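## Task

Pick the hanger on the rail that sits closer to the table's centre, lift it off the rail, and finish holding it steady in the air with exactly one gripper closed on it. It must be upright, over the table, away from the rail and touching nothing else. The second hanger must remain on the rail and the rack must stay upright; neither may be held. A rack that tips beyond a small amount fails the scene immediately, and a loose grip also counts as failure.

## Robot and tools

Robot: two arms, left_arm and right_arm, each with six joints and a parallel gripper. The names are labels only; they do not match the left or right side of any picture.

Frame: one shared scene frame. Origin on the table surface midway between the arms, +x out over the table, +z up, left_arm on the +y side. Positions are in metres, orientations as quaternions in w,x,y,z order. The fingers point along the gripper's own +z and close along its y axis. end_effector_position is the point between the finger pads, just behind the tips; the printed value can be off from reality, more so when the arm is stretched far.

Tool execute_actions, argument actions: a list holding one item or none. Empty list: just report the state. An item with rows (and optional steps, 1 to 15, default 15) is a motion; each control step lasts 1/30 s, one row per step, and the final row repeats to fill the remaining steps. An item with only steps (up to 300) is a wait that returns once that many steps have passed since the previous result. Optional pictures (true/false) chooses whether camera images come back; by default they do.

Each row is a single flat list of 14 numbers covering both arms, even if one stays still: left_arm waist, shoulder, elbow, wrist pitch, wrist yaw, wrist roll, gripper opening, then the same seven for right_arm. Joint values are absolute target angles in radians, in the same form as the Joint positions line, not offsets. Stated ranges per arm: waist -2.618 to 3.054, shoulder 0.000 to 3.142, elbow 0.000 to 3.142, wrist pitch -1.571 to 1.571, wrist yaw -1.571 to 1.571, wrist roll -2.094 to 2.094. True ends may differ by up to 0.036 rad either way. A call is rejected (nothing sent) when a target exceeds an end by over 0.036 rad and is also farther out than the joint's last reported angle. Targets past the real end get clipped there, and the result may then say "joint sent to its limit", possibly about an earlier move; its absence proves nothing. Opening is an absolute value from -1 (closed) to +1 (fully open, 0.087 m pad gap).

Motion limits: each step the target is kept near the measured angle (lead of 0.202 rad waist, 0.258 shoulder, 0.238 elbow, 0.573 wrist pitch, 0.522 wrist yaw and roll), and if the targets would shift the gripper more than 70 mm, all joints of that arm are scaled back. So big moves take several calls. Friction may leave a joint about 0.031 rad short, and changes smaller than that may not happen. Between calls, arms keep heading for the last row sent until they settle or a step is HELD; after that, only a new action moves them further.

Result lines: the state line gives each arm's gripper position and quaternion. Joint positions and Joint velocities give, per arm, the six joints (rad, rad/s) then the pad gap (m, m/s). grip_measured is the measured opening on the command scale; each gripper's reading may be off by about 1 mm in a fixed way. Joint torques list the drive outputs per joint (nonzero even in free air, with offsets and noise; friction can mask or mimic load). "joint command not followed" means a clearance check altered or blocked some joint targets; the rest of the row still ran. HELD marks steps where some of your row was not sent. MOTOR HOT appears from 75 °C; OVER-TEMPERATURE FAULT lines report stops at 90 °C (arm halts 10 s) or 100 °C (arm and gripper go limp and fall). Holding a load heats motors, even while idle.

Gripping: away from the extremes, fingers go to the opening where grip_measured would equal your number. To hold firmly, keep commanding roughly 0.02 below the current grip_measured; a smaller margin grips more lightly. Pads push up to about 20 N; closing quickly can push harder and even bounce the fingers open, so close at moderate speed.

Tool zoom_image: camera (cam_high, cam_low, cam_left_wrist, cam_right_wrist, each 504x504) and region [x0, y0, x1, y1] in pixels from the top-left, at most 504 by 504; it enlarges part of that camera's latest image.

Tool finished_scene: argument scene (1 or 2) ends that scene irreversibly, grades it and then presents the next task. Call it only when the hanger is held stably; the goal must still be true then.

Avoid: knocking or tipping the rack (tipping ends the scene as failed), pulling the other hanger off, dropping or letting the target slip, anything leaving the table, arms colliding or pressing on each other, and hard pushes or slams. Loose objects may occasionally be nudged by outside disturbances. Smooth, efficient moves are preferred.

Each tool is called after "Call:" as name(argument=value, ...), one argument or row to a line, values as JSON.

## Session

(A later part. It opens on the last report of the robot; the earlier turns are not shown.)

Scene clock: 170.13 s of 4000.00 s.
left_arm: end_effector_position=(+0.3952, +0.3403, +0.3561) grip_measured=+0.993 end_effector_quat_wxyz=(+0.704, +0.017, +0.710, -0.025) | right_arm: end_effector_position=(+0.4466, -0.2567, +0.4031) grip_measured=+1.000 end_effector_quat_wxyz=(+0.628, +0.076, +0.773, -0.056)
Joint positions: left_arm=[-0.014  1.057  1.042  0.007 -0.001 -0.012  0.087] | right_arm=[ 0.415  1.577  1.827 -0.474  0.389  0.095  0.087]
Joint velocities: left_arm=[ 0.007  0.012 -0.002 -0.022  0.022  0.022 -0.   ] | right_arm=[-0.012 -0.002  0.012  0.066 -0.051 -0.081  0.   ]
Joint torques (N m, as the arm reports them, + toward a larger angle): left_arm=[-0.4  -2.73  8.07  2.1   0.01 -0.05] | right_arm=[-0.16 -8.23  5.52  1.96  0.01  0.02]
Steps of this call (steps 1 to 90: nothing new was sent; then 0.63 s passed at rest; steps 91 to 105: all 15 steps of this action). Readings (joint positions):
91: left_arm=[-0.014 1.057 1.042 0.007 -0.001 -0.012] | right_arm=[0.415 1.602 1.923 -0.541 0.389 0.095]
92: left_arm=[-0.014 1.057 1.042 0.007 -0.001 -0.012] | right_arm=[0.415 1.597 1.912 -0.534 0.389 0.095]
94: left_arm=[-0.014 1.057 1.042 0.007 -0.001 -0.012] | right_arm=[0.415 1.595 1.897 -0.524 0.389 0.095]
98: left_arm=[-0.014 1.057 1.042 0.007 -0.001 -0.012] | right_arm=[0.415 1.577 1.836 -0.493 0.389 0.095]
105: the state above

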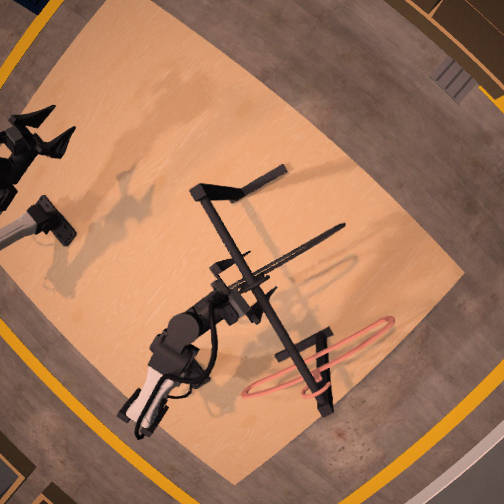

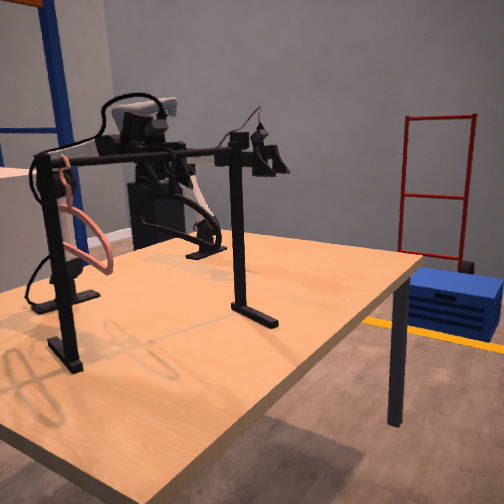

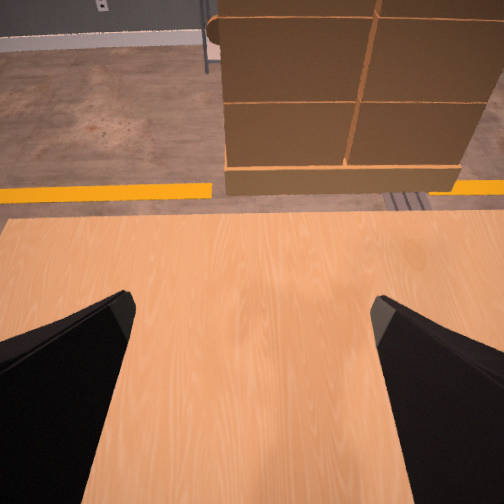

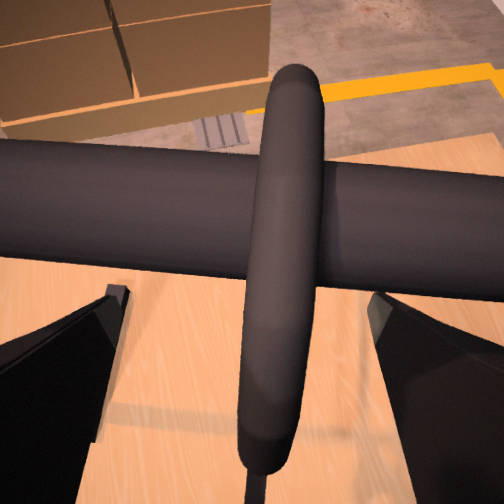

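Call:
execute_actions(
  actions=[
    {"rows": [[-0.014,1.057,1.042,0.008,-0.001,-0.012,1, 0.41,1.577,1.827,-0.47,0.385,0.10,0.7],[-0.014,1.057,1.042,0.008,-0.001,-0.012,1, 0.41,1.577,1.827,-0.47,0.385,0.10,0.5],[-0.014,1.057,1.042,0.008,-0.001,-0.012,1, 0.41,1.577,1.827,-0.47,0.385,0.10,0.3],[-0.014,1.057,1.042,0.008,-0.001,-0.012,1, 0.41,1.577,1.827,-0.47,0.385,0.10,0.1],[-0.014,1.057,1.042,0.008,-0.001,-0.012,1, 0.41,1.577,1.827,-0.47,0.385,0.10,-0.1],[-0.014,1.057,1.042,0.008,-0.001,-0.012,1, 0.41,1.577,1.827,-0.47,0.385,0.10,-0.2],[-0.014,1.057,1.042,0.008,-0.001,-0.012,1, 0.41,1.577,1.827,-0.47,0.385,0.10,-0.3],[-0.014,1.057,1.042,0.008,-0.001,-0.012,1, 0.41,1.577,1.827,-0.47,0.385,0.10,-0.4],[-0.014,1.057,1.042,0.008,-0.001,-0.012,1, 0.41,1.577,1.827,-0.47,0.385,0.10,-0.5],[-0.014,1.057,1.042,0.008,-0.001,-0.012,1, 0.41,1.577,1.827,-0.47,0.385,0.10,-0.55],[-0.014,1.057,1.042,0.008,-0.001,-0.012,1, 0.41,1.577,1.827,-0.47,0.385,0.10,-0.6]],"steps":15},
  ],
)

Scene clock: 178.90 s of 4000.00 s.
left_arm: end_effector_position=(+0.3952, +0.3403, +0.3561) grip_measured=+0.993 end_effector_quat_wxyz=(+0.704, +0.017, +0.710, -0.025) | right_arm: end_effector_position=(+0.4472, -0.2566, +0.4046) grip_measured=-0.600 end_effector_quat_wxyz=(+0.630, +0.077, +0.771, -0.055)
Joint positions: left_arm=[-0.014  1.057  1.042  0.007 -0.001 -0.012  0.087] | right_arm=[ 0.415  1.577  1.827 -0.468  0.39   0.096  0.018]
Joint velocities: left_arm=[ 0.002  0.007 -0.007 -0.066 -0.007 -0.066  0.001] | right_arm=[ 0.002 -0.012  0.022 -0.007  0.037 -0.037 -0.   ]
Joint torques (N m, as the arm reports them, + toward a larger angle): left_arm=[-0.42 -2.72  8.11  2.09  0.01 -0.05] | right_arm=[-0.16 -6.58  6.69  1.8   0.01  0.02]
Steps of this call (steps 1 to 15: the robot went on to your last target; steps 16 to 90: nothing new was sent; then 5.27 s passed at rest; steps 91 to 105: all 15 steps of this action). Readings (joint positions):
91: left_arm=[-0.014 1.057 1.042 0.007 -0.001 -0.012] | right_arm=[0.415 1.577 1.827 -0.468 0.389 0.095]
92: left_arm=[-0.014 1.057 1.042 0.007 -0.001 -0.012] | right_arm=[0.415 1.577 1.827 -0.468 0.389 0.095]
94: left_arm=[-0.014 1.057 1.042 0.007 -0.001 -0.012] | right_arm=[0.415 1.577 1.827 -0.468 0.389 0.095]
98: left_arm=[-0.014 1.057 1.042 0.007 -0.001 -0.012] | right_arm=[0.415 1.577 1.827 -0.468 0.389 0.095]
105: the state above

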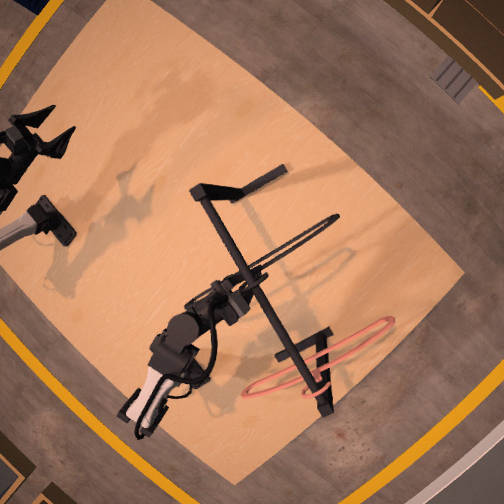

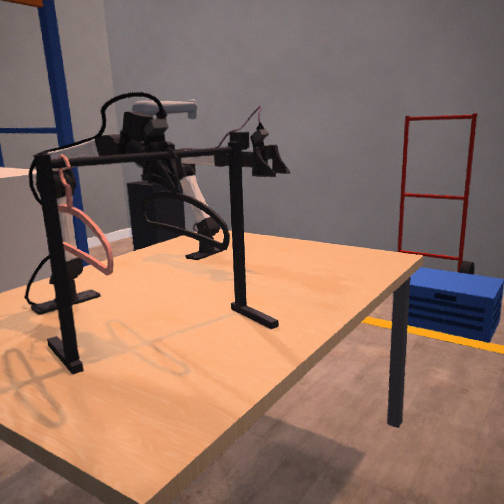

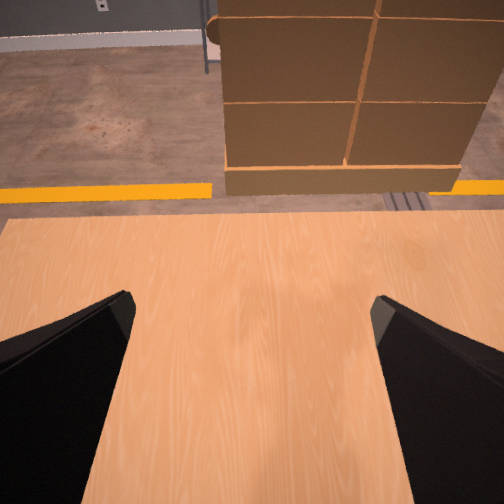

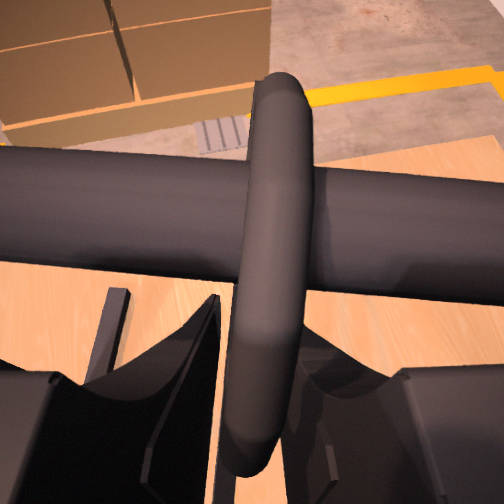

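Call:
execute_actions(
  actions=[
    {"rows": [[-0.014,1.057,1.042,0.008,-0.001,-0.012,1, 0.41,1.577,1.827,-0.47,0.385,0.10,-0.63],[-0.014,1.057,1.042,0.008,-0.001,-0.012,1, 0.41,1.577,1.827,-0.47,0.385,0.10,-0.66],[-0.014,1.057,1.042,0.008,-0.001,-0.012,1, 0.41,1.577,1.827,-0.47,0.385,0.10,-0.69],[-0.014,1.057,1.042,0.008,-0.001,-0.012,1, 0.41,1.577,1.827,-0.47,0.385,0.10,-0.72],[-0.014,1.057,1.042,0.008,-0.001,-0.012,1, 0.41,1.577,1.827,-0.47,0.385,0.10,-0.74],[-0.014,1.057,1.042,0.008,-0.001,-0.012,1, 0.41,1.577,1.827,-0.47,0.385,0.10,-0.76],[-0.014,1.057,1.042,0.008,-0.001,-0.012,1, 0.41,1.577,1.827,-0.47,0.385,0.10,-0.78],[-0.014,1.057,1.042,0.008,-0.001,-0.012,1, 0.41,1.577,1.827,-0.47,0.385,0.10,-0.80]],"steps":15},
  ],
)

Scene clock: 182.83 s of 4000.00 s.
left_arm: end_effector_position=(+0.3952, +0.3403, +0.3561) grip_measured=+0.993 end_effector_quat_wxyz=(+0.704, +0.017, +0.710, -0.025) | right_arm: end_effector_position=(+0.4472, -0.2563, +0.4045) grip_measured=-0.799 end_effector_quat_wxyz=(+0.630, +0.077, +0.771, -0.055)
Joint positions: left_arm=[-0.014  1.057  1.042  0.007 -0.001 -0.012  0.087] | right_arm=[ 0.415  1.577  1.827 -0.468  0.388  0.096  0.009]
Joint velocities: left_arm=[-0.012  0.002 -0.007  0.007 -0.037  0.022  0.   ] | right_arm=[ 0.022 -0.002 -0.007  0.007 -0.051 -0.037  0.001]
Joint torques (N m, as the arm reports them, + toward a larger angle): left_arm=[-0.4  -2.72  8.1   2.1   0.01 -0.06] | right_arm=[-0.29 -6.54  6.69  1.79  0.02  0.01]
Steps of this call (steps 1 to 15: the robot went on to your last target; steps 16 to 103: nothing new was sent; steps 104 to 118: all 15 steps of this action). Readings (joint positions):
104: left_arm=[-0.014 1.057 1.042 0.007 -0.001 -0.012] | right_arm=[0.415 1.577 1.827 -0.468 0.390 0.096]
105: left_arm=[-0.014 1.057 1.042 0.007 -0.001 -0.012] | right_arm=[0.415 1.577 1.827 -0.468 0.390 0.096]
107: left_arm=[-0.014 1.057 1.042 0.007 -0.001 -0.012] | right_arm=[0.415 1.577 1.827 -0.468 0.390 0.096]
111: left_arm=[-0.014 1.057 1.042 0.007 -0.001 -0.012] | right_arm=[0.415 1.577 1.827 -0.468 0.389 0.096]
118: the state above

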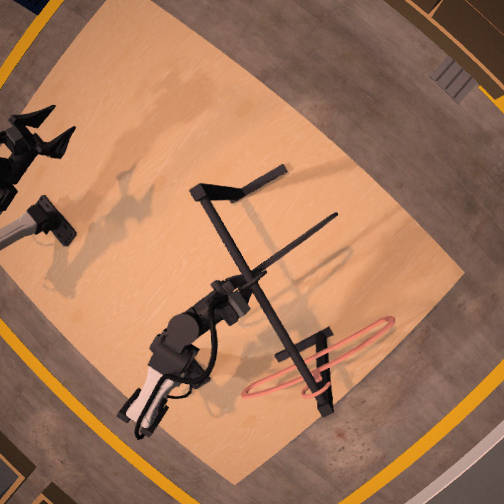

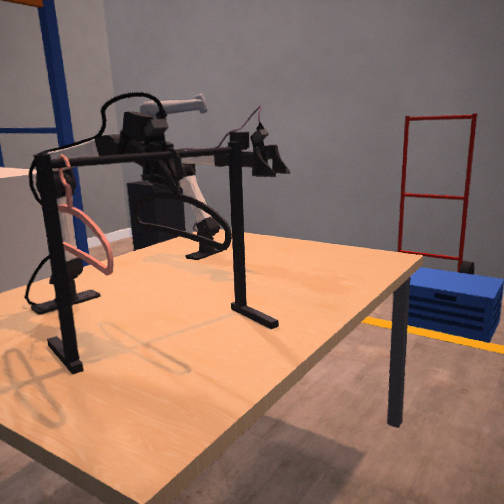

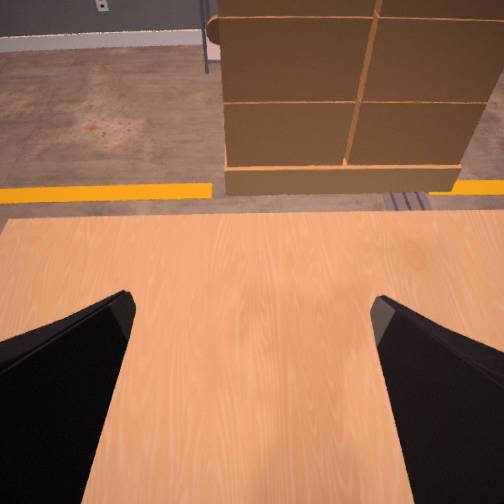

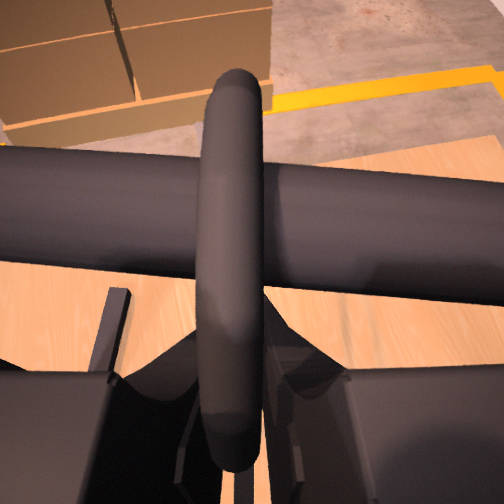

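Still closing freely (0.009 m). Continue slowly.

Call:
execute_actions(
  actions=[
    {"rows": [[-0.014,1.057,1.042,0.008,-0.001,-0.012,1, 0.41,1.577,1.827,-0.47,0.385,0.10,-0.81],[-0.014,1.057,1.042,0.008,-0.001,-0.012,1, 0.41,1.577,1.827,-0.47,0.385,0.10,-0.82],[-0.014,1.057,1.042,0.008,-0.001,-0.012,1, 0.41,1.577,1.827,-0.47,0.385,0.10,-0.83],[-0.014,1.057,1.042,0.008,-0.001,-0.012,1, 0.41,1.577,1.827,-0.47,0.385,0.10,-0.84],[-0.014,1.057,1.042,0.008,-0.001,-0.012,1, 0.41,1.577,1.827,-0.47,0.385,0.10,-0.85],[-0.014,1.057,1.042,0.008,-0.001,-0.012,1, 0.41,1.577,1.827,-0.47,0.385,0.10,-0.86],[-0.014,1.057,1.042,0.008,-0.001,-0.012,1, 0.41,1.577,1.827,-0.47,0.385,0.10,-0.87],[-0.014,1.057,1.042,0.008,-0.001,-0.012,1, 0.41,1.577,1.827,-0.47,0.385,0.10,-0.88]],"steps":15},
  ],
)

Scene clock: 186.73 s of 4000.00 s.
left_arm: end_effector_position=(+0.3952, +0.3403, +0.3561) grip_measured=+0.993 end_effector_quat_wxyz=(+0.704, +0.017, +0.710, -0.025) | right_arm: end_effector_position=(+0.4472, -0.2563, +0.4045) grip_measured=-0.813 end_effector_quat_wxyz=(+0.630, +0.077, +0.771, -0.055)
Joint positions: left_arm=[-0.014  1.057  1.042  0.007 -0.001 -0.012  0.087] | right_arm=[ 0.415  1.577  1.827 -0.468  0.388  0.096  0.008]
Joint velocities: left_arm=[ 0.017 -0.012 -0.012  0.037 -0.037 -0.007 -0.001] | right_arm=[-0.007  0.002  0.012 -0.051  0.022 -0.022  0.001]
Joint torques (N m, as the arm reports them, + toward a larger angle): left_arm=[-0.43 -2.71  8.09  2.1   0.02 -0.06] | right_arm=[-0.16 -6.61  6.7   1.8   0.03  0.01]
Steps of this call (steps 1 to 15: the robot went on to your last target; steps 16 to 90: nothing new was sent; then 0.40 s passed at rest; steps 91 to 105: all 15 steps of this action). Readings (joint positions):
91: left_arm=[-0.014 1.057 1.042 0.007 -0.001 -0.012] | right_arm=[0.415 1.577 1.827 -0.468 0.388 0.096]
92: left_arm=[-0.014 1.057 1.042 0.007 -0.001 -0.012] | right_arm=[0.415 1.577 1.827 -0.468 0.388 0.096]
94: left_arm=[-0.014 1.057 1.042 0.007 -0.001 -0.012] | right_arm=[0.415 1.577 1.827 -0.468 0.388 0.096]
98: left_arm=[-0.014 1.057 1.042 0.007 -0.001 -0.012] | right_arm=[0.415 1.577 1.827 -0.468 0.388 0.096]
105: the state above

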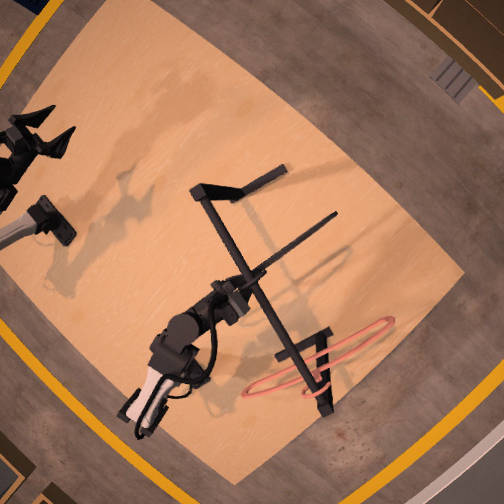

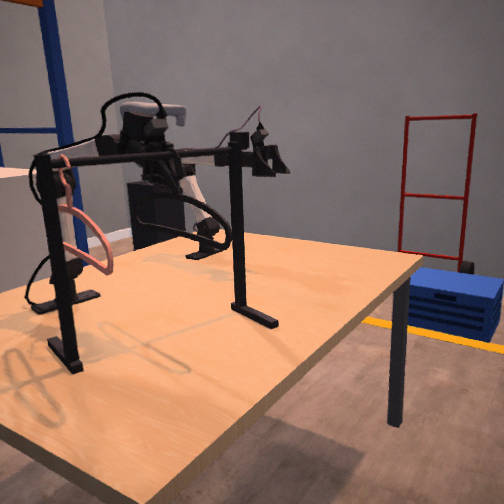

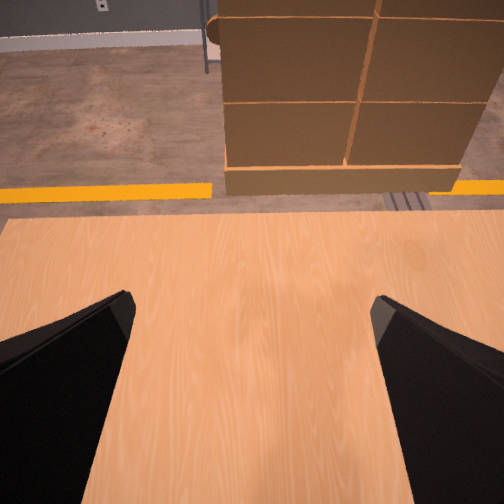

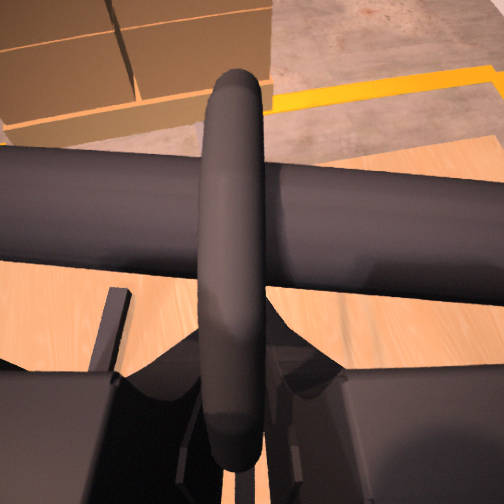

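Call:
zoom_image(
  camera="cam_low",
  region=[110, 100, 250, 240],
)

Region (110, 100, 250, 240) of cam_low's 504x504 image, scaled by 3.600, with more detail than that image has.

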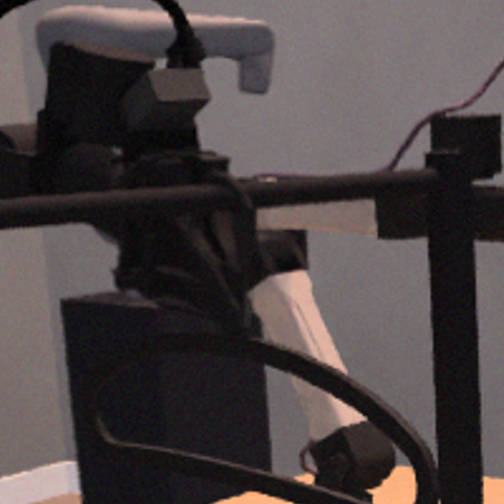

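Call:
execute_actions(
  actions=[
    {"rows": [[-0.014,1.057,1.042,0.008,-0.001,-0.012,1, 0.41,1.59,1.87,-0.49,0.385,0.10,-0.85],[-0.014,1.057,1.042,0.008,-0.001,-0.012,1, 0.41,1.59,1.87,-0.49,0.385,0.10,-0.85],[-0.014,1.057,1.042,0.008,-0.001,-0.012,1, 0.41,1.59,1.87,-0.49,0.385,0.10,-0.85],[-0.014,1.057,1.042,0.008,-0.001,-0.012,1, 0.41,1.60,1.90,-0.52,0.385,0.10,-0.85],[-0.014,1.057,1.042,0.008,-0.001,-0.012,1, 0.41,1.60,1.90,-0.52,0.385,0.10,-0.85],[-0.014,1.057,1.042,0.008,-0.001,-0.012,1, 0.41,1.60,1.90,-0.52,0.385,0.10,-0.85],[-0.014,1.057,1.042,0.008,-0.001,-0.012,1, 0.41,1.61,1.93,-0.545,0.385,0.10,-0.85],[-0.014,1.057,1.042,0.008,-0.001,-0.012,1, 0.41,1.61,1.93,-0.545,0.385,0.10,-0.85],[-0.014,1.057,1.042,0.008,-0.001,-0.012,1, 0.41,1.61,1.93,-0.545,0.385,0.10,-0.85],[-0.014,1.057,1.042,0.008,-0.001,-0.012,1, 0.41,1.615,1.955,-0.565,0.385,0.10,-0.85]],"steps":15},
  ],
)

Scene clock: 193.50 s of 4000.00 s.
left_arm: end_effector_position=(+0.3952, +0.3403, +0.3561) grip_measured=+0.993 end_effector_quat_wxyz=(+0.704, +0.017, +0.710, -0.025) | right_arm: end_effector_position=(+0.4428, -0.2572, +0.4200) grip_measured=-0.813 end_effector_quat_wxyz=(+0.628, +0.076, +0.773, -0.055)
Joint positions: left_arm=[-0.014  1.057  1.042  0.007 -0.001 -0.012  0.087] | right_arm=[ 0.415  1.6    1.93  -0.554  0.388  0.097  0.008]
Joint velocities: left_arm=[-0.002 -0.017  0.007  0.066 -0.037 -0.051  0.001] | right_arm=[-0.002 -0.007  0.017 -0.095  0.037 -0.022 -0.   ]
Joint torques (N m, as the arm reports them, + toward a larger angle): left_arm=[-0.41 -2.74  8.09  2.1   0.01 -0.06] | right_arm=[-0.24 -5.78  8.11  1.76  0.03  0.01]
Steps of this call (steps 1 to 15: the robot went on to your last target; steps 16 to 90: nothing new was sent; then 3.27 s passed at rest; steps 91 to 105: all 15 steps of this action). Readings (joint positions):
91: left_arm=[-0.014 1.057 1.042 0.007 -0.001 -0.012] | right_arm=[0.415 1.577 1.831 -0.471 0.388 0.096]
92: left_arm=[-0.014 1.057 1.042 0.007 -0.001 -0.012] | right_arm=[0.415 1.578 1.835 -0.476 0.388 0.096]
94: left_arm=[-0.014 1.057 1.042 0.007 -0.001 -0.012] | right_arm=[0.415 1.580 1.847 -0.489 0.388 0.096]
98: left_arm=[-0.014 1.057 1.042 0.007 -0.001 -0.012] | right_arm=[0.415 1.592 1.888 -0.520 0.388 0.097]
105: the state above

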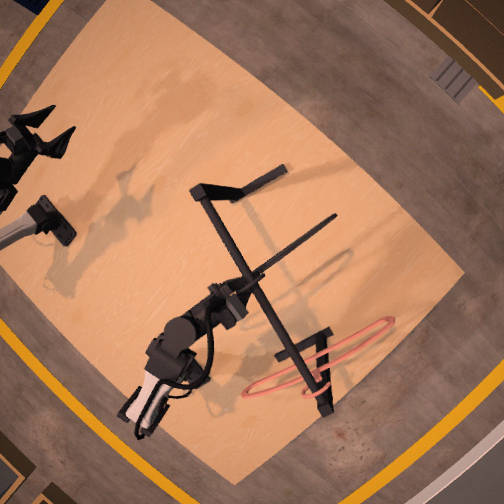

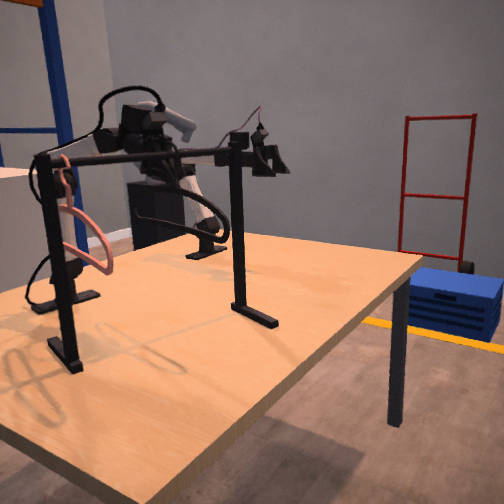

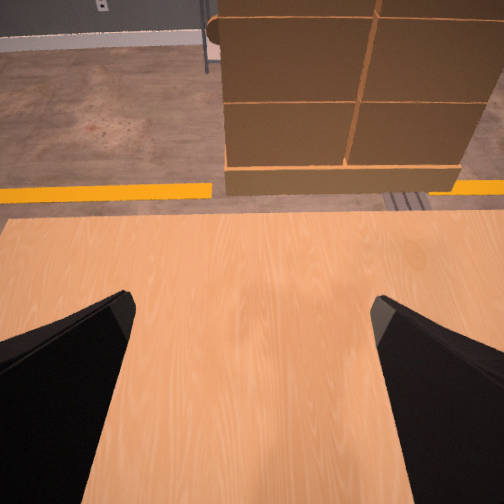

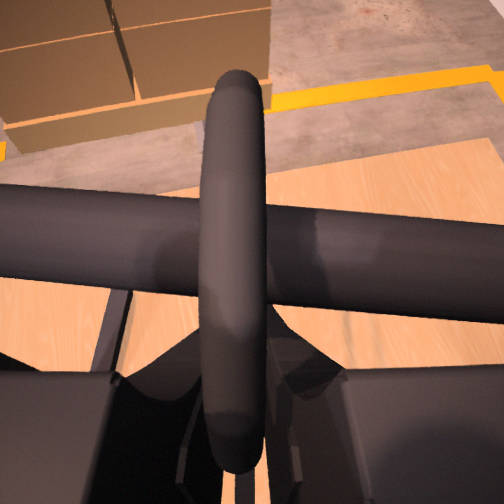

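Call:
zoom_image(
  camera="cam_low",
  region=[130, 120, 230, 220],
)

Region (130, 120, 230, 220) of cam_low's 504x504 image, scaled by 5.040, with more detail than that image has.

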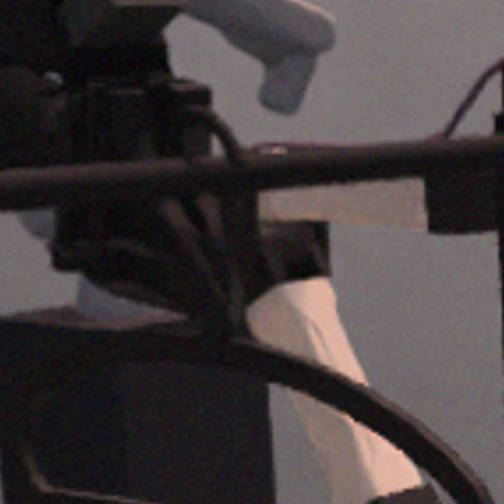

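Call:
execute_actions(
  actions=[
    {"rows": [[-0.014,1.057,1.042,0.008,-0.001,-0.012,1, 0.41,1.63,1.99,-0.585,0.385,0.10,-0.85],[-0.014,1.057,1.042,0.008,-0.001,-0.012,1, 0.41,1.63,1.99,-0.585,0.385,0.10,-0.85],[-0.014,1.057,1.042,0.008,-0.001,-0.012,1, 0.41,1.63,1.99,-0.585,0.385,0.10,-0.85],[-0.014,1.057,1.042,0.008,-0.001,-0.012,1, 0.41,1.645,2.03,-0.615,0.385,0.10,-0.85],[-0.014,1.057,1.042,0.008,-0.001,-0.012,1, 0.41,1.645,2.03,-0.615,0.385,0.10,-0.85],[-0.014,1.057,1.042,0.008,-0.001,-0.012,1, 0.41,1.645,2.03,-0.615,0.385,0.10,-0.85],[-0.014,1.057,1.042,0.008,-0.001,-0.012,1, 0.41,1.66,2.07,-0.645,0.385,0.10,-0.85]],"steps":15},
  ],
)

Call:
zoom_image(
  camera="cam_low",
  region=[130, 120, 230, 220],
)

Scene clock: 206.60 s of 4000.00 s.
left_arm: end_effector_position=(+0.3952, +0.3403, +0.3561) grip_measured=+0.993 end_effector_quat_wxyz=(+0.704, +0.017, +0.710, -0.025) | right_arm: end_effector_position=(+0.4436, -0.2571, +0.4302) grip_measured=-0.813 end_effector_quat_wxyz=(+0.622, +0.075, +0.778, -0.057)
Joint positions: left_arm=[-0.014  1.057  1.042  0.007 -0.001 -0.012  0.087] | right_arm=[ 0.415  1.647  2.045 -0.639  0.388  0.097  0.008]
Joint velocities: left_arm=[ 0.002 -0.032  0.007  0.007 -0.051  0.022  0.   ] | right_arm=[ 0.012 -0.002 -0.002 -0.051 -0.037 -0.066 -0.   ]
Joint torques (N m, as the arm reports them, + toward a larger angle): left_arm=[-0.4  -2.72  8.1   2.09  0.01 -0.04] | right_arm=[-0.15 -5.9   8.08  1.86  0.02  0.01]
Steps of this call (steps 1 to 30: the robot went on to your last target; steps 31 to 100: nothing new was sent; then 9.27 s passed at rest; steps 101 to 115: all 15 steps of this action). Readings (joint positions):
101: left_arm=[-0.014 1.057 1.042 0.007 -0.001 -0.012] | right_arm=[0.415 1.603 1.937 -0.575 0.388 0.097]
102: left_arm=[-0.014 1.057 1.042 0.007 -0.001 -0.012] | right_arm=[0.415 1.609 1.947 -0.580 0.388 0.097]
104: left_arm=[-0.014 1.057 1.042 0.007 -0.001 -0.012] | right_arm=[0.415 1.619 1.968 -0.588 0.388 0.097]
108: left_arm=[-0.014 1.057 1.042 0.007 -0.001 -0.012] | right_arm=[0.415 1.642 2.023 -0.618 0.388 0.097]
115: the state above

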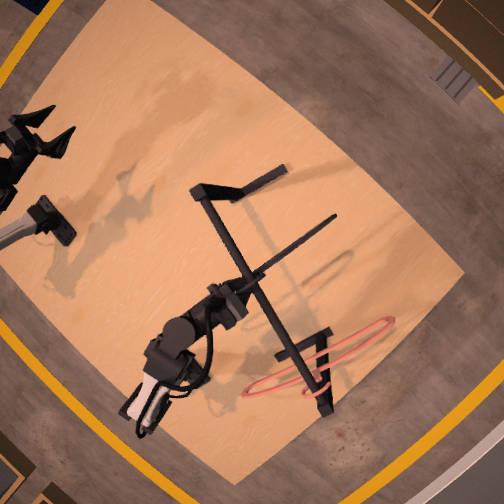

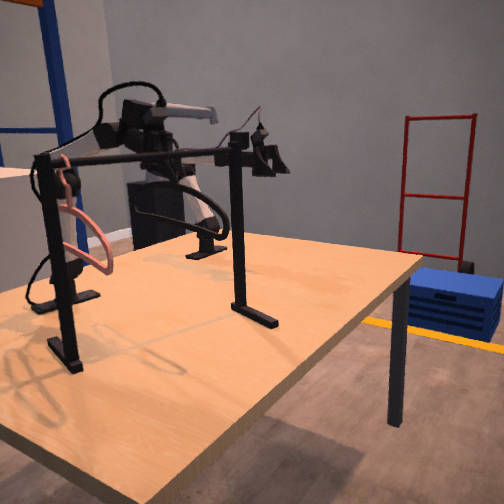

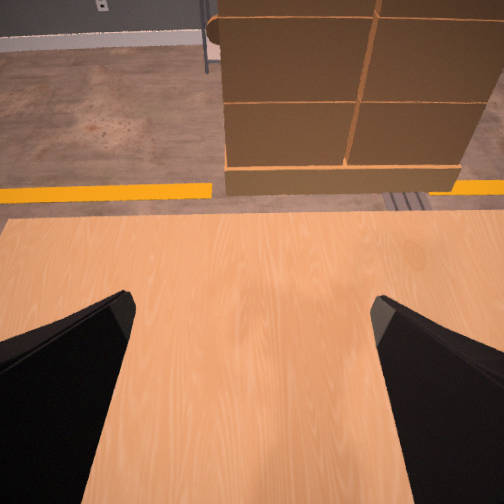

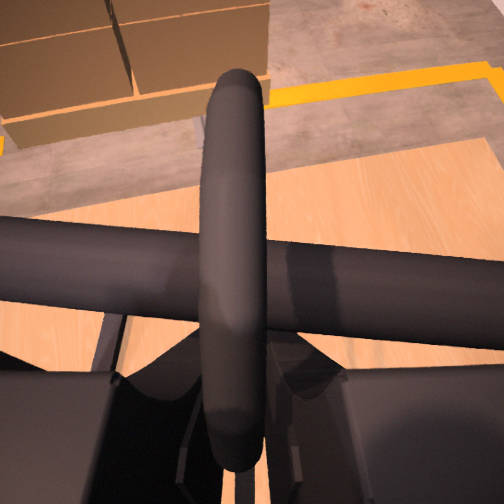

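Region (130, 120, 230, 220) of cam_low's 504x504 image, scaled by 5.040, with more detail than that image has.

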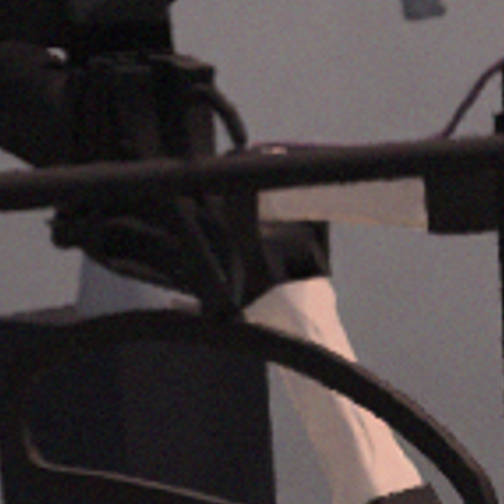

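Call:
execute_actions(
  actions=[
    {"rows": [[-0.014,1.057,1.042,0.008,-0.001,-0.012,1, 0.41,1.60,2.03,-0.645,0.385,0.10,-0.85],[-0.014,1.057,1.042,0.008,-0.001,-0.012,1, 0.41,1.60,2.03,-0.645,0.385,0.10,-0.85],[-0.014,1.057,1.042,0.008,-0.001,-0.012,1, 0.41,1.58,2.01,-0.645,0.385,0.10,-0.85],[-0.014,1.057,1.042,0.008,-0.001,-0.012,1, 0.41,1.56,1.99,-0.645,0.385,0.10,-0.85],[-0.014,1.057,1.042,0.008,-0.001,-0.012,1, 0.41,1.54,1.97,-0.645,0.385,0.10,-0.85],[-0.014,1.057,1.042,0.008,-0.001,-0.012,1, 0.41,1.52,1.95,-0.645,0.385,0.10,-0.85],[-0.014,1.057,1.042,0.008,-0.001,-0.012,1, 0.41,1.50,1.93,-0.645,0.385,0.10,-0.85],[-0.014,1.057,1.042,0.008,-0.001,-0.012,1, 0.41,1.50,1.93,-0.645,0.385,0.10,-0.85]],"steps":15},
  ],
)

Scene clock: 214.67 s of 4000.00 s.
left_arm: end_effector_position=(+0.3952, +0.3403, +0.3561) grip_measured=+0.993 end_effector_quat_wxyz=(+0.704, +0.017, +0.710, -0.025) | right_arm: end_effector_position=(+0.4036, -0.2655, +0.4436) grip_measured=-0.813 end_effector_quat_wxyz=(+0.630, +0.077, +0.771, -0.054)
Joint positions: left_arm=[-0.014  1.057  1.042  0.007 -0.001 -0.012  0.087] | right_arm=[ 0.415  1.508  1.949 -0.66   0.387  0.097  0.008]
Joint velocities: left_arm=[-0.022  0.007  0.007  0.007  0.022 -0.007 -0.001] | right_arm=[-0.012 -0.027 -0.027 -0.037  0.022 -0.051 -0.001]
Joint torques (N m, as the arm reports them, + toward a larger angle): left_arm=[-0.41 -2.73  8.08  2.08  0.01 -0.05] | right_arm=[-0.13 -5.96  4.83  1.94  0.04  0.  ]
Steps of this call (steps 1 to 30: the robot went on to your last target; steps 31 to 100: nothing new was sent; then 4.23 s passed at rest; steps 101 to 115: all 15 steps of this action). Readings (joint positions):
101: left_arm=[-0.014 1.057 1.042 0.007 -0.001 -0.012] | right_arm=[0.415 1.645 2.045 -0.649 0.388 0.097]
102: left_arm=[-0.014 1.057 1.042 0.007 -0.001 -0.012] | right_arm=[0.415 1.642 2.045 -0.652 0.388 0.097]
104: left_arm=[-0.014 1.057 1.042 0.007 -0.001 -0.012] | right_arm=[0.415 1.623 2.027 -0.652 0.388 0.097]
108: left_arm=[-0.014 1.057 1.042 0.007 -0.001 -0.012] | right_arm=[0.415 1.547 1.958 -0.657 0.387 0.097]
115: the state above

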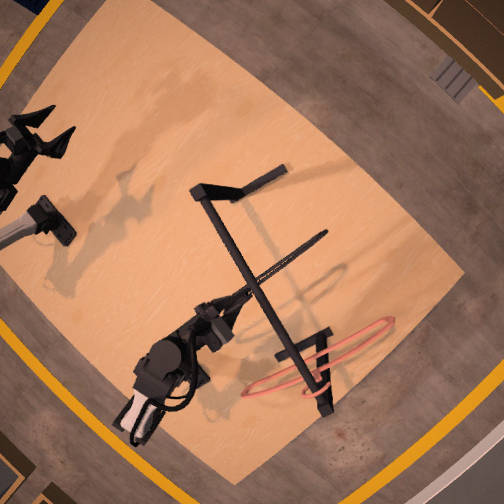

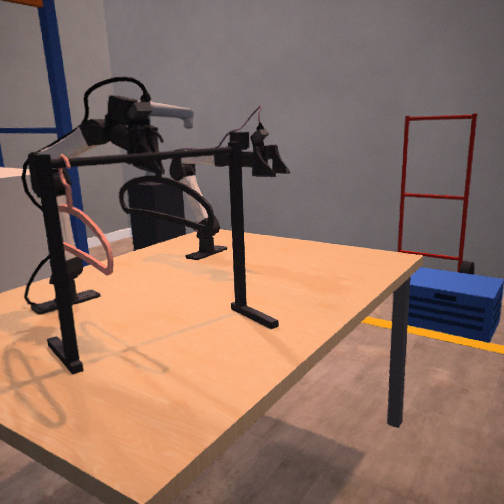

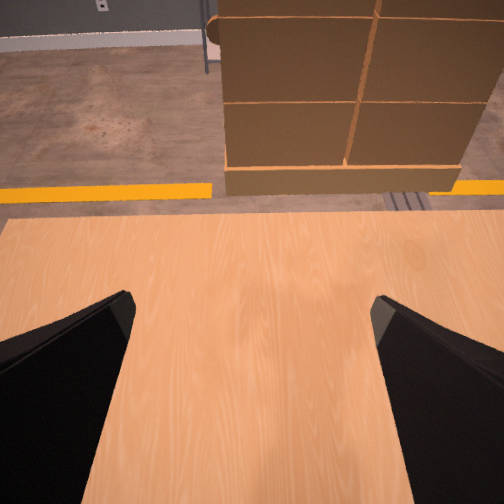

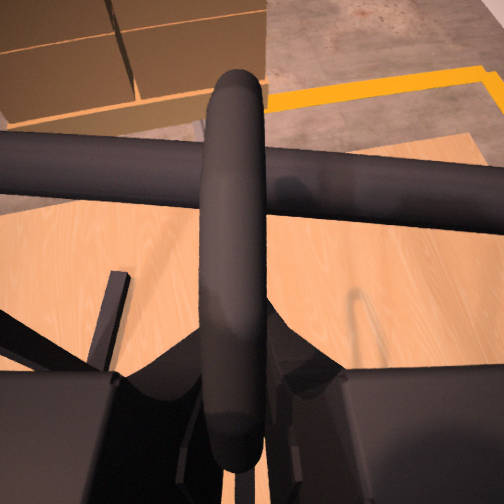

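Call:
execute_actions(
  actions=[
    {"rows": [[-0.014,1.057,1.042,0.008,-0.001,-0.012,1, 0.41,1.48,1.92,-0.665,0.385,0.10,-0.85],[-0.014,1.057,1.042,0.008,-0.001,-0.012,1, 0.41,1.46,1.905,-0.67,0.385,0.10,-0.85],[-0.014,1.057,1.042,0.008,-0.001,-0.012,1, 0.41,1.435,1.89,-0.675,0.385,0.10,-0.85],[-0.014,1.057,1.042,0.008,-0.001,-0.012,1, 0.41,1.41,1.87,-0.68,0.385,0.10,-0.85],[-0.014,1.057,1.042,0.008,-0.001,-0.012,1, 0.41,1.38,1.85,-0.69,0.385,0.10,-0.85],[-0.014,1.057,1.042,0.008,-0.001,-0.012,1, 0.41,1.35,1.83,-0.70,0.385,0.10,-0.85],[-0.014,1.057,1.042,0.008,-0.001,-0.012,1, 0.41,1.32,1.81,-0.71,0.385,0.10,-0.85],[-0.014,1.057,1.042,0.008,-0.001,-0.012,1, 0.41,1.29,1.79,-0.715,0.385,0.10,-0.85],[-0.014,1.057,1.042,0.008,-0.001,-0.012,1, 0.41,1.26,1.77,-0.72,0.385,0.10,-0.85],[-0.014,1.057,1.042,0.008,-0.001,-0.012,1, 0.41,1.23,1.75,-0.73,0.385,0.10,-0.85],[-0.014,1.057,1.042,0.008,-0.001,-0.012,1, 0.41,1.20,1.73,-0.74,0.385,0.10,-0.85],[-0.014,1.057,1.042,0.008,-0.001,-0.012,1, 0.41,1.17,1.71,-0.745,0.385,0.10,-0.85],[-0.014,1.057,1.042,0.008,-0.001,-0.012,1, 0.41,1.14,1.69,-0.75,0.385,0.10,-0.85],[-0.014,1.057,1.042,0.008,-0.001,-0.012,1, 0.41,1.11,1.675,-0.755,0.385,0.10,-0.85]],"steps":15},
  ],
)

Scene clock: 245.87 s of 4000.00 s.
left_arm: end_effector_position=(+0.3952, +0.3403, +0.3561) grip_measured=+0.993 end_effector_quat_wxyz=(+0.704, +0.017, +0.710, -0.025) | right_arm: end_effector_position=(+0.2975, -0.2880, +0.4519) grip_measured=-0.813 end_effector_quat_wxyz=(+0.644, +0.080, +0.759, -0.049)
Joint positions: left_arm=[-0.014  1.057  1.042  0.007 -0.001 -0.012  0.087] | right_arm=[ 0.415  1.149  1.709 -0.741  0.386  0.097  0.008]
Joint velocities: left_arm=[-0.002 -0.002  0.002 -0.037 -0.051 -0.037  0.001] | right_arm=[-0.012 -0.774 -0.252 -0.227 -0.051  0.037 -0.   ]
Joint torques (N m, as the arm reports them, + toward a larger angle): left_arm=[-0.41 -2.73  8.11  2.1   0.01 -0.05] | right_arm=[-0.15 -1.23  4.32  1.94  0.07  0.  ]
Steps of this call (steps 1 to 15: the robot went on to your last target; steps 16 to 90: nothing new was sent; then 27.70 s passed at rest; steps 91 to 105: all 15 steps of this action). Readings (joint positions):
91: left_arm=[-0.014 1.057 1.042 0.007 -0.001 -0.012] | right_arm=[0.415 1.508 1.945 -0.660 0.387 0.097]
92: left_arm=[-0.014 1.057 1.042 0.007 -0.001 -0.012] | right_arm=[0.415 1.504 1.939 -0.660 0.387 0.097]
94: left_arm=[-0.014 1.057 1.042 0.007 -0.001 -0.012] | right_arm=[0.415 1.481 1.909 -0.666 0.387 0.097]
98: left_arm=[-0.014 1.057 1.042 0.007 -0.001 -0.012] | right_arm=[0.415 1.383 1.826 -0.698 0.386 0.097]
105: the state above

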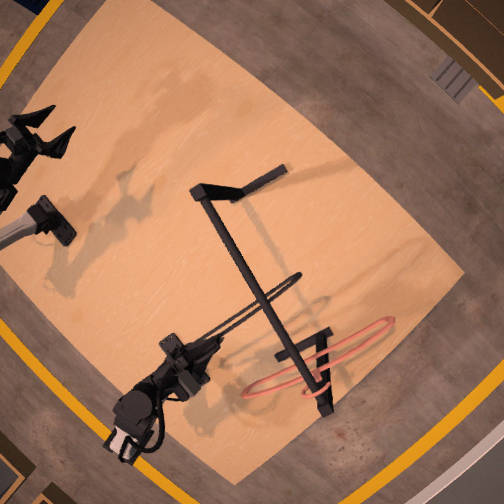

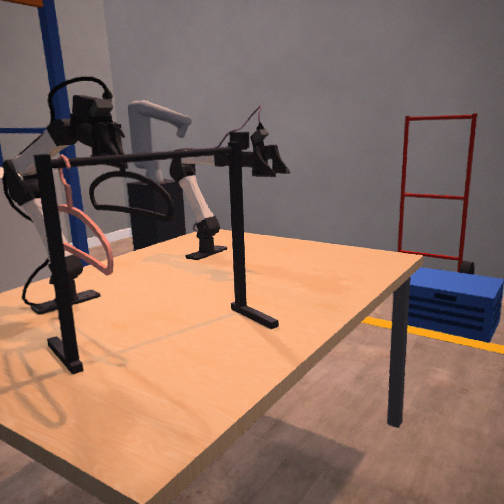

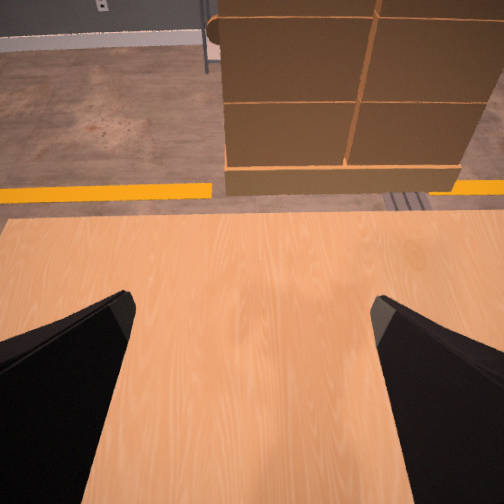

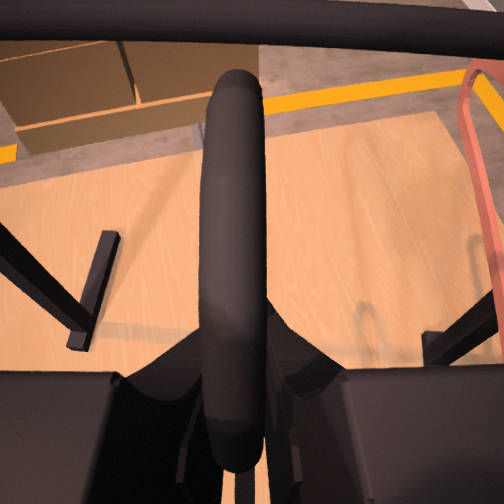

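Call:
execute_actions(
  actions=[
    {"rows": [[-0.014,1.057,1.042,0.008,-0.001,-0.012,1, 0.43,1.11,1.675,-0.755,0.385,0.10,-0.85],[-0.014,1.057,1.042,0.008,-0.001,-0.012,1, 0.45,1.11,1.675,-0.755,0.385,0.10,-0.85],[-0.014,1.057,1.042,0.008,-0.001,-0.012,1, 0.48,1.11,1.675,-0.755,0.385,0.10,-0.85],[-0.014,1.057,1.042,0.008,-0.001,-0.012,1, 0.51,1.11,1.675,-0.755,0.385,0.10,-0.85],[-0.014,1.057,1.042,0.008,-0.001,-0.012,1, 0.55,1.11,1.675,-0.755,0.385,0.10,-0.85],[-0.014,1.057,1.042,0.008,-0.001,-0.012,1, 0.59,1.11,1.675,-0.755,0.385,0.10,-0.85],[-0.014,1.057,1.042,0.008,-0.001,-0.012,1, 0.63,1.11,1.675,-0.755,0.385,0.10,-0.85],[-0.014,1.057,1.042,0.008,-0.001,-0.012,1, 0.67,1.11,1.675,-0.755,0.385,0.10,-0.85],[-0.014,1.057,1.042,0.008,-0.001,-0.012,1, 0.71,1.11,1.675,-0.755,0.385,0.10,-0.85],[-0.014,1.057,1.042,0.008,-0.001,-0.012,1, 0.75,1.11,1.675,-0.755,0.385,0.10,-0.85],[-0.014,1.057,1.042,0.008,-0.001,-0.012,1, 0.79,1.11,1.675,-0.755,0.385,0.10,-0.85],[-0.014,1.057,1.042,0.008,-0.001,-0.012,1, 0.83,1.11,1.675,-0.755,0.385,0.10,-0.85],[-0.014,1.057,1.042,0.008,-0.001,-0.012,1, 0.87,1.11,1.675,-0.755,0.385,0.10,-0.85],[-0.014,1.057,1.042,0.008,-0.001,-0.012,1, 0.90,1.11,1.675,-0.755,0.385,0.10,-0.85],[-0.014,1.057,1.042,0.008,-0.001,-0.012,1, 0.92,1.11,1.675,-0.755,0.385,0.10,-0.85]],"steps":15},
  ],
)

Scene clock: 252.87 s of 4000.00 s.
left_arm: end_effector_position=(+0.3952, +0.3403, +0.3561) grip_measured=+0.993 end_effector_quat_wxyz=(+0.704, +0.017, +0.710, -0.025) | right_arm: end_effector_position=(+0.2507, -0.1568, +0.4520) grip_measured=-0.813 end_effector_quat_wxyz=(+0.640, -0.093, +0.757, +0.099)
Joint positions: left_arm=[-0.014  1.057  1.042  0.007 -0.001 -0.012  0.087] | right_arm=[ 0.87   1.103  1.689 -0.762  0.384  0.097  0.008]
Joint velocities: left_arm=[-0.012 -0.007  0.002  0.022  0.066 -0.066  0.   ] | right_arm=[ 0.872  0.002  0.022 -0.007 -0.095  0.037  0.001]
Joint torques (N m, as the arm reports them, + toward a larger angle): left_arm=[-0.43 -2.71  8.12  2.09  0.   -0.05] | right_arm=[-0.19 -0.95  4.64  1.87  0.15 -0.01]
Steps of this call (steps 1 to 30: the robot went on to your last target; steps 31 to 100: nothing new was sent; then 3.17 s passed at rest; steps 101 to 115: all 15 steps of this action). Readings (joint positions):
101: left_arm=[-0.014 1.057 1.042 0.007 -0.001 -0.012] | right_arm=[0.416 1.103 1.689 -0.762 0.386 0.097]
102: left_arm=[-0.014 1.057 1.042 0.007 -0.001 -0.012] | right_arm=[0.421 1.103 1.689 -0.762 0.387 0.097]
104: left_arm=[-0.014 1.057 1.042 0.007 -0.001 -0.012] | right_arm=[0.456 1.103 1.689 -0.762 0.390 0.097]
108: left_arm=[-0.014 1.057 1.042 0.007 -0.001 -0.012] | right_arm=[0.597 1.103 1.689 -0.762 0.390 0.097]
115: the state above

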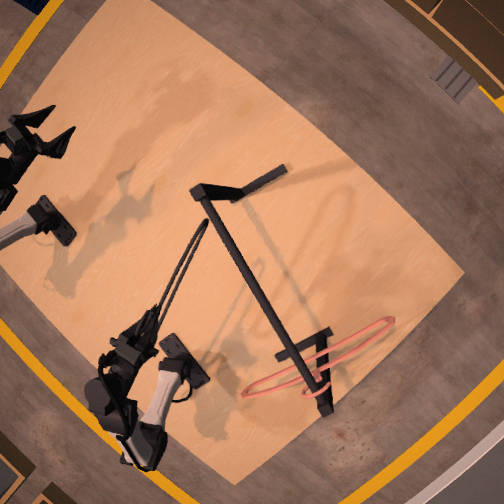

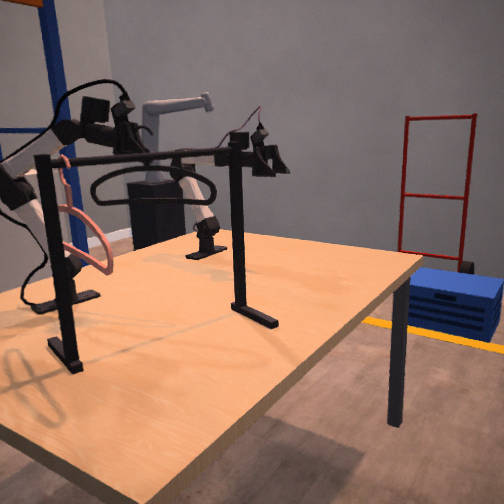

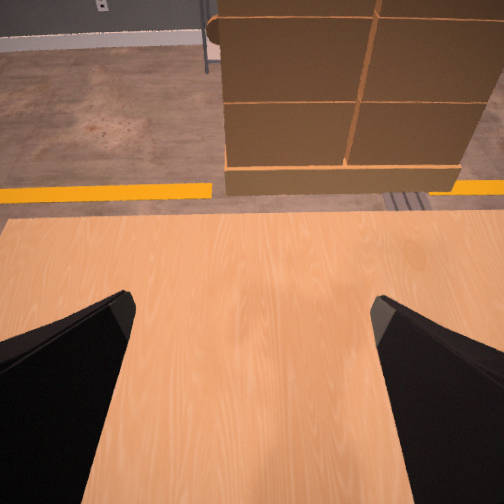

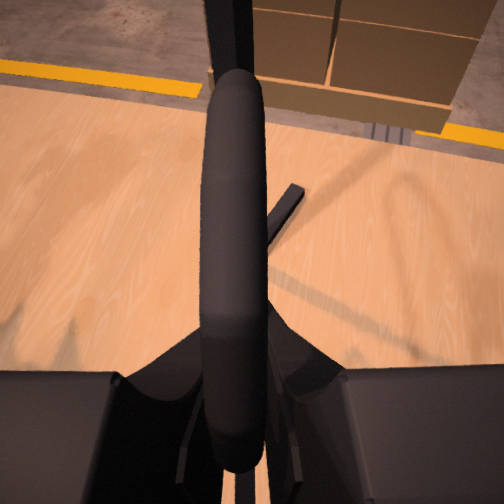

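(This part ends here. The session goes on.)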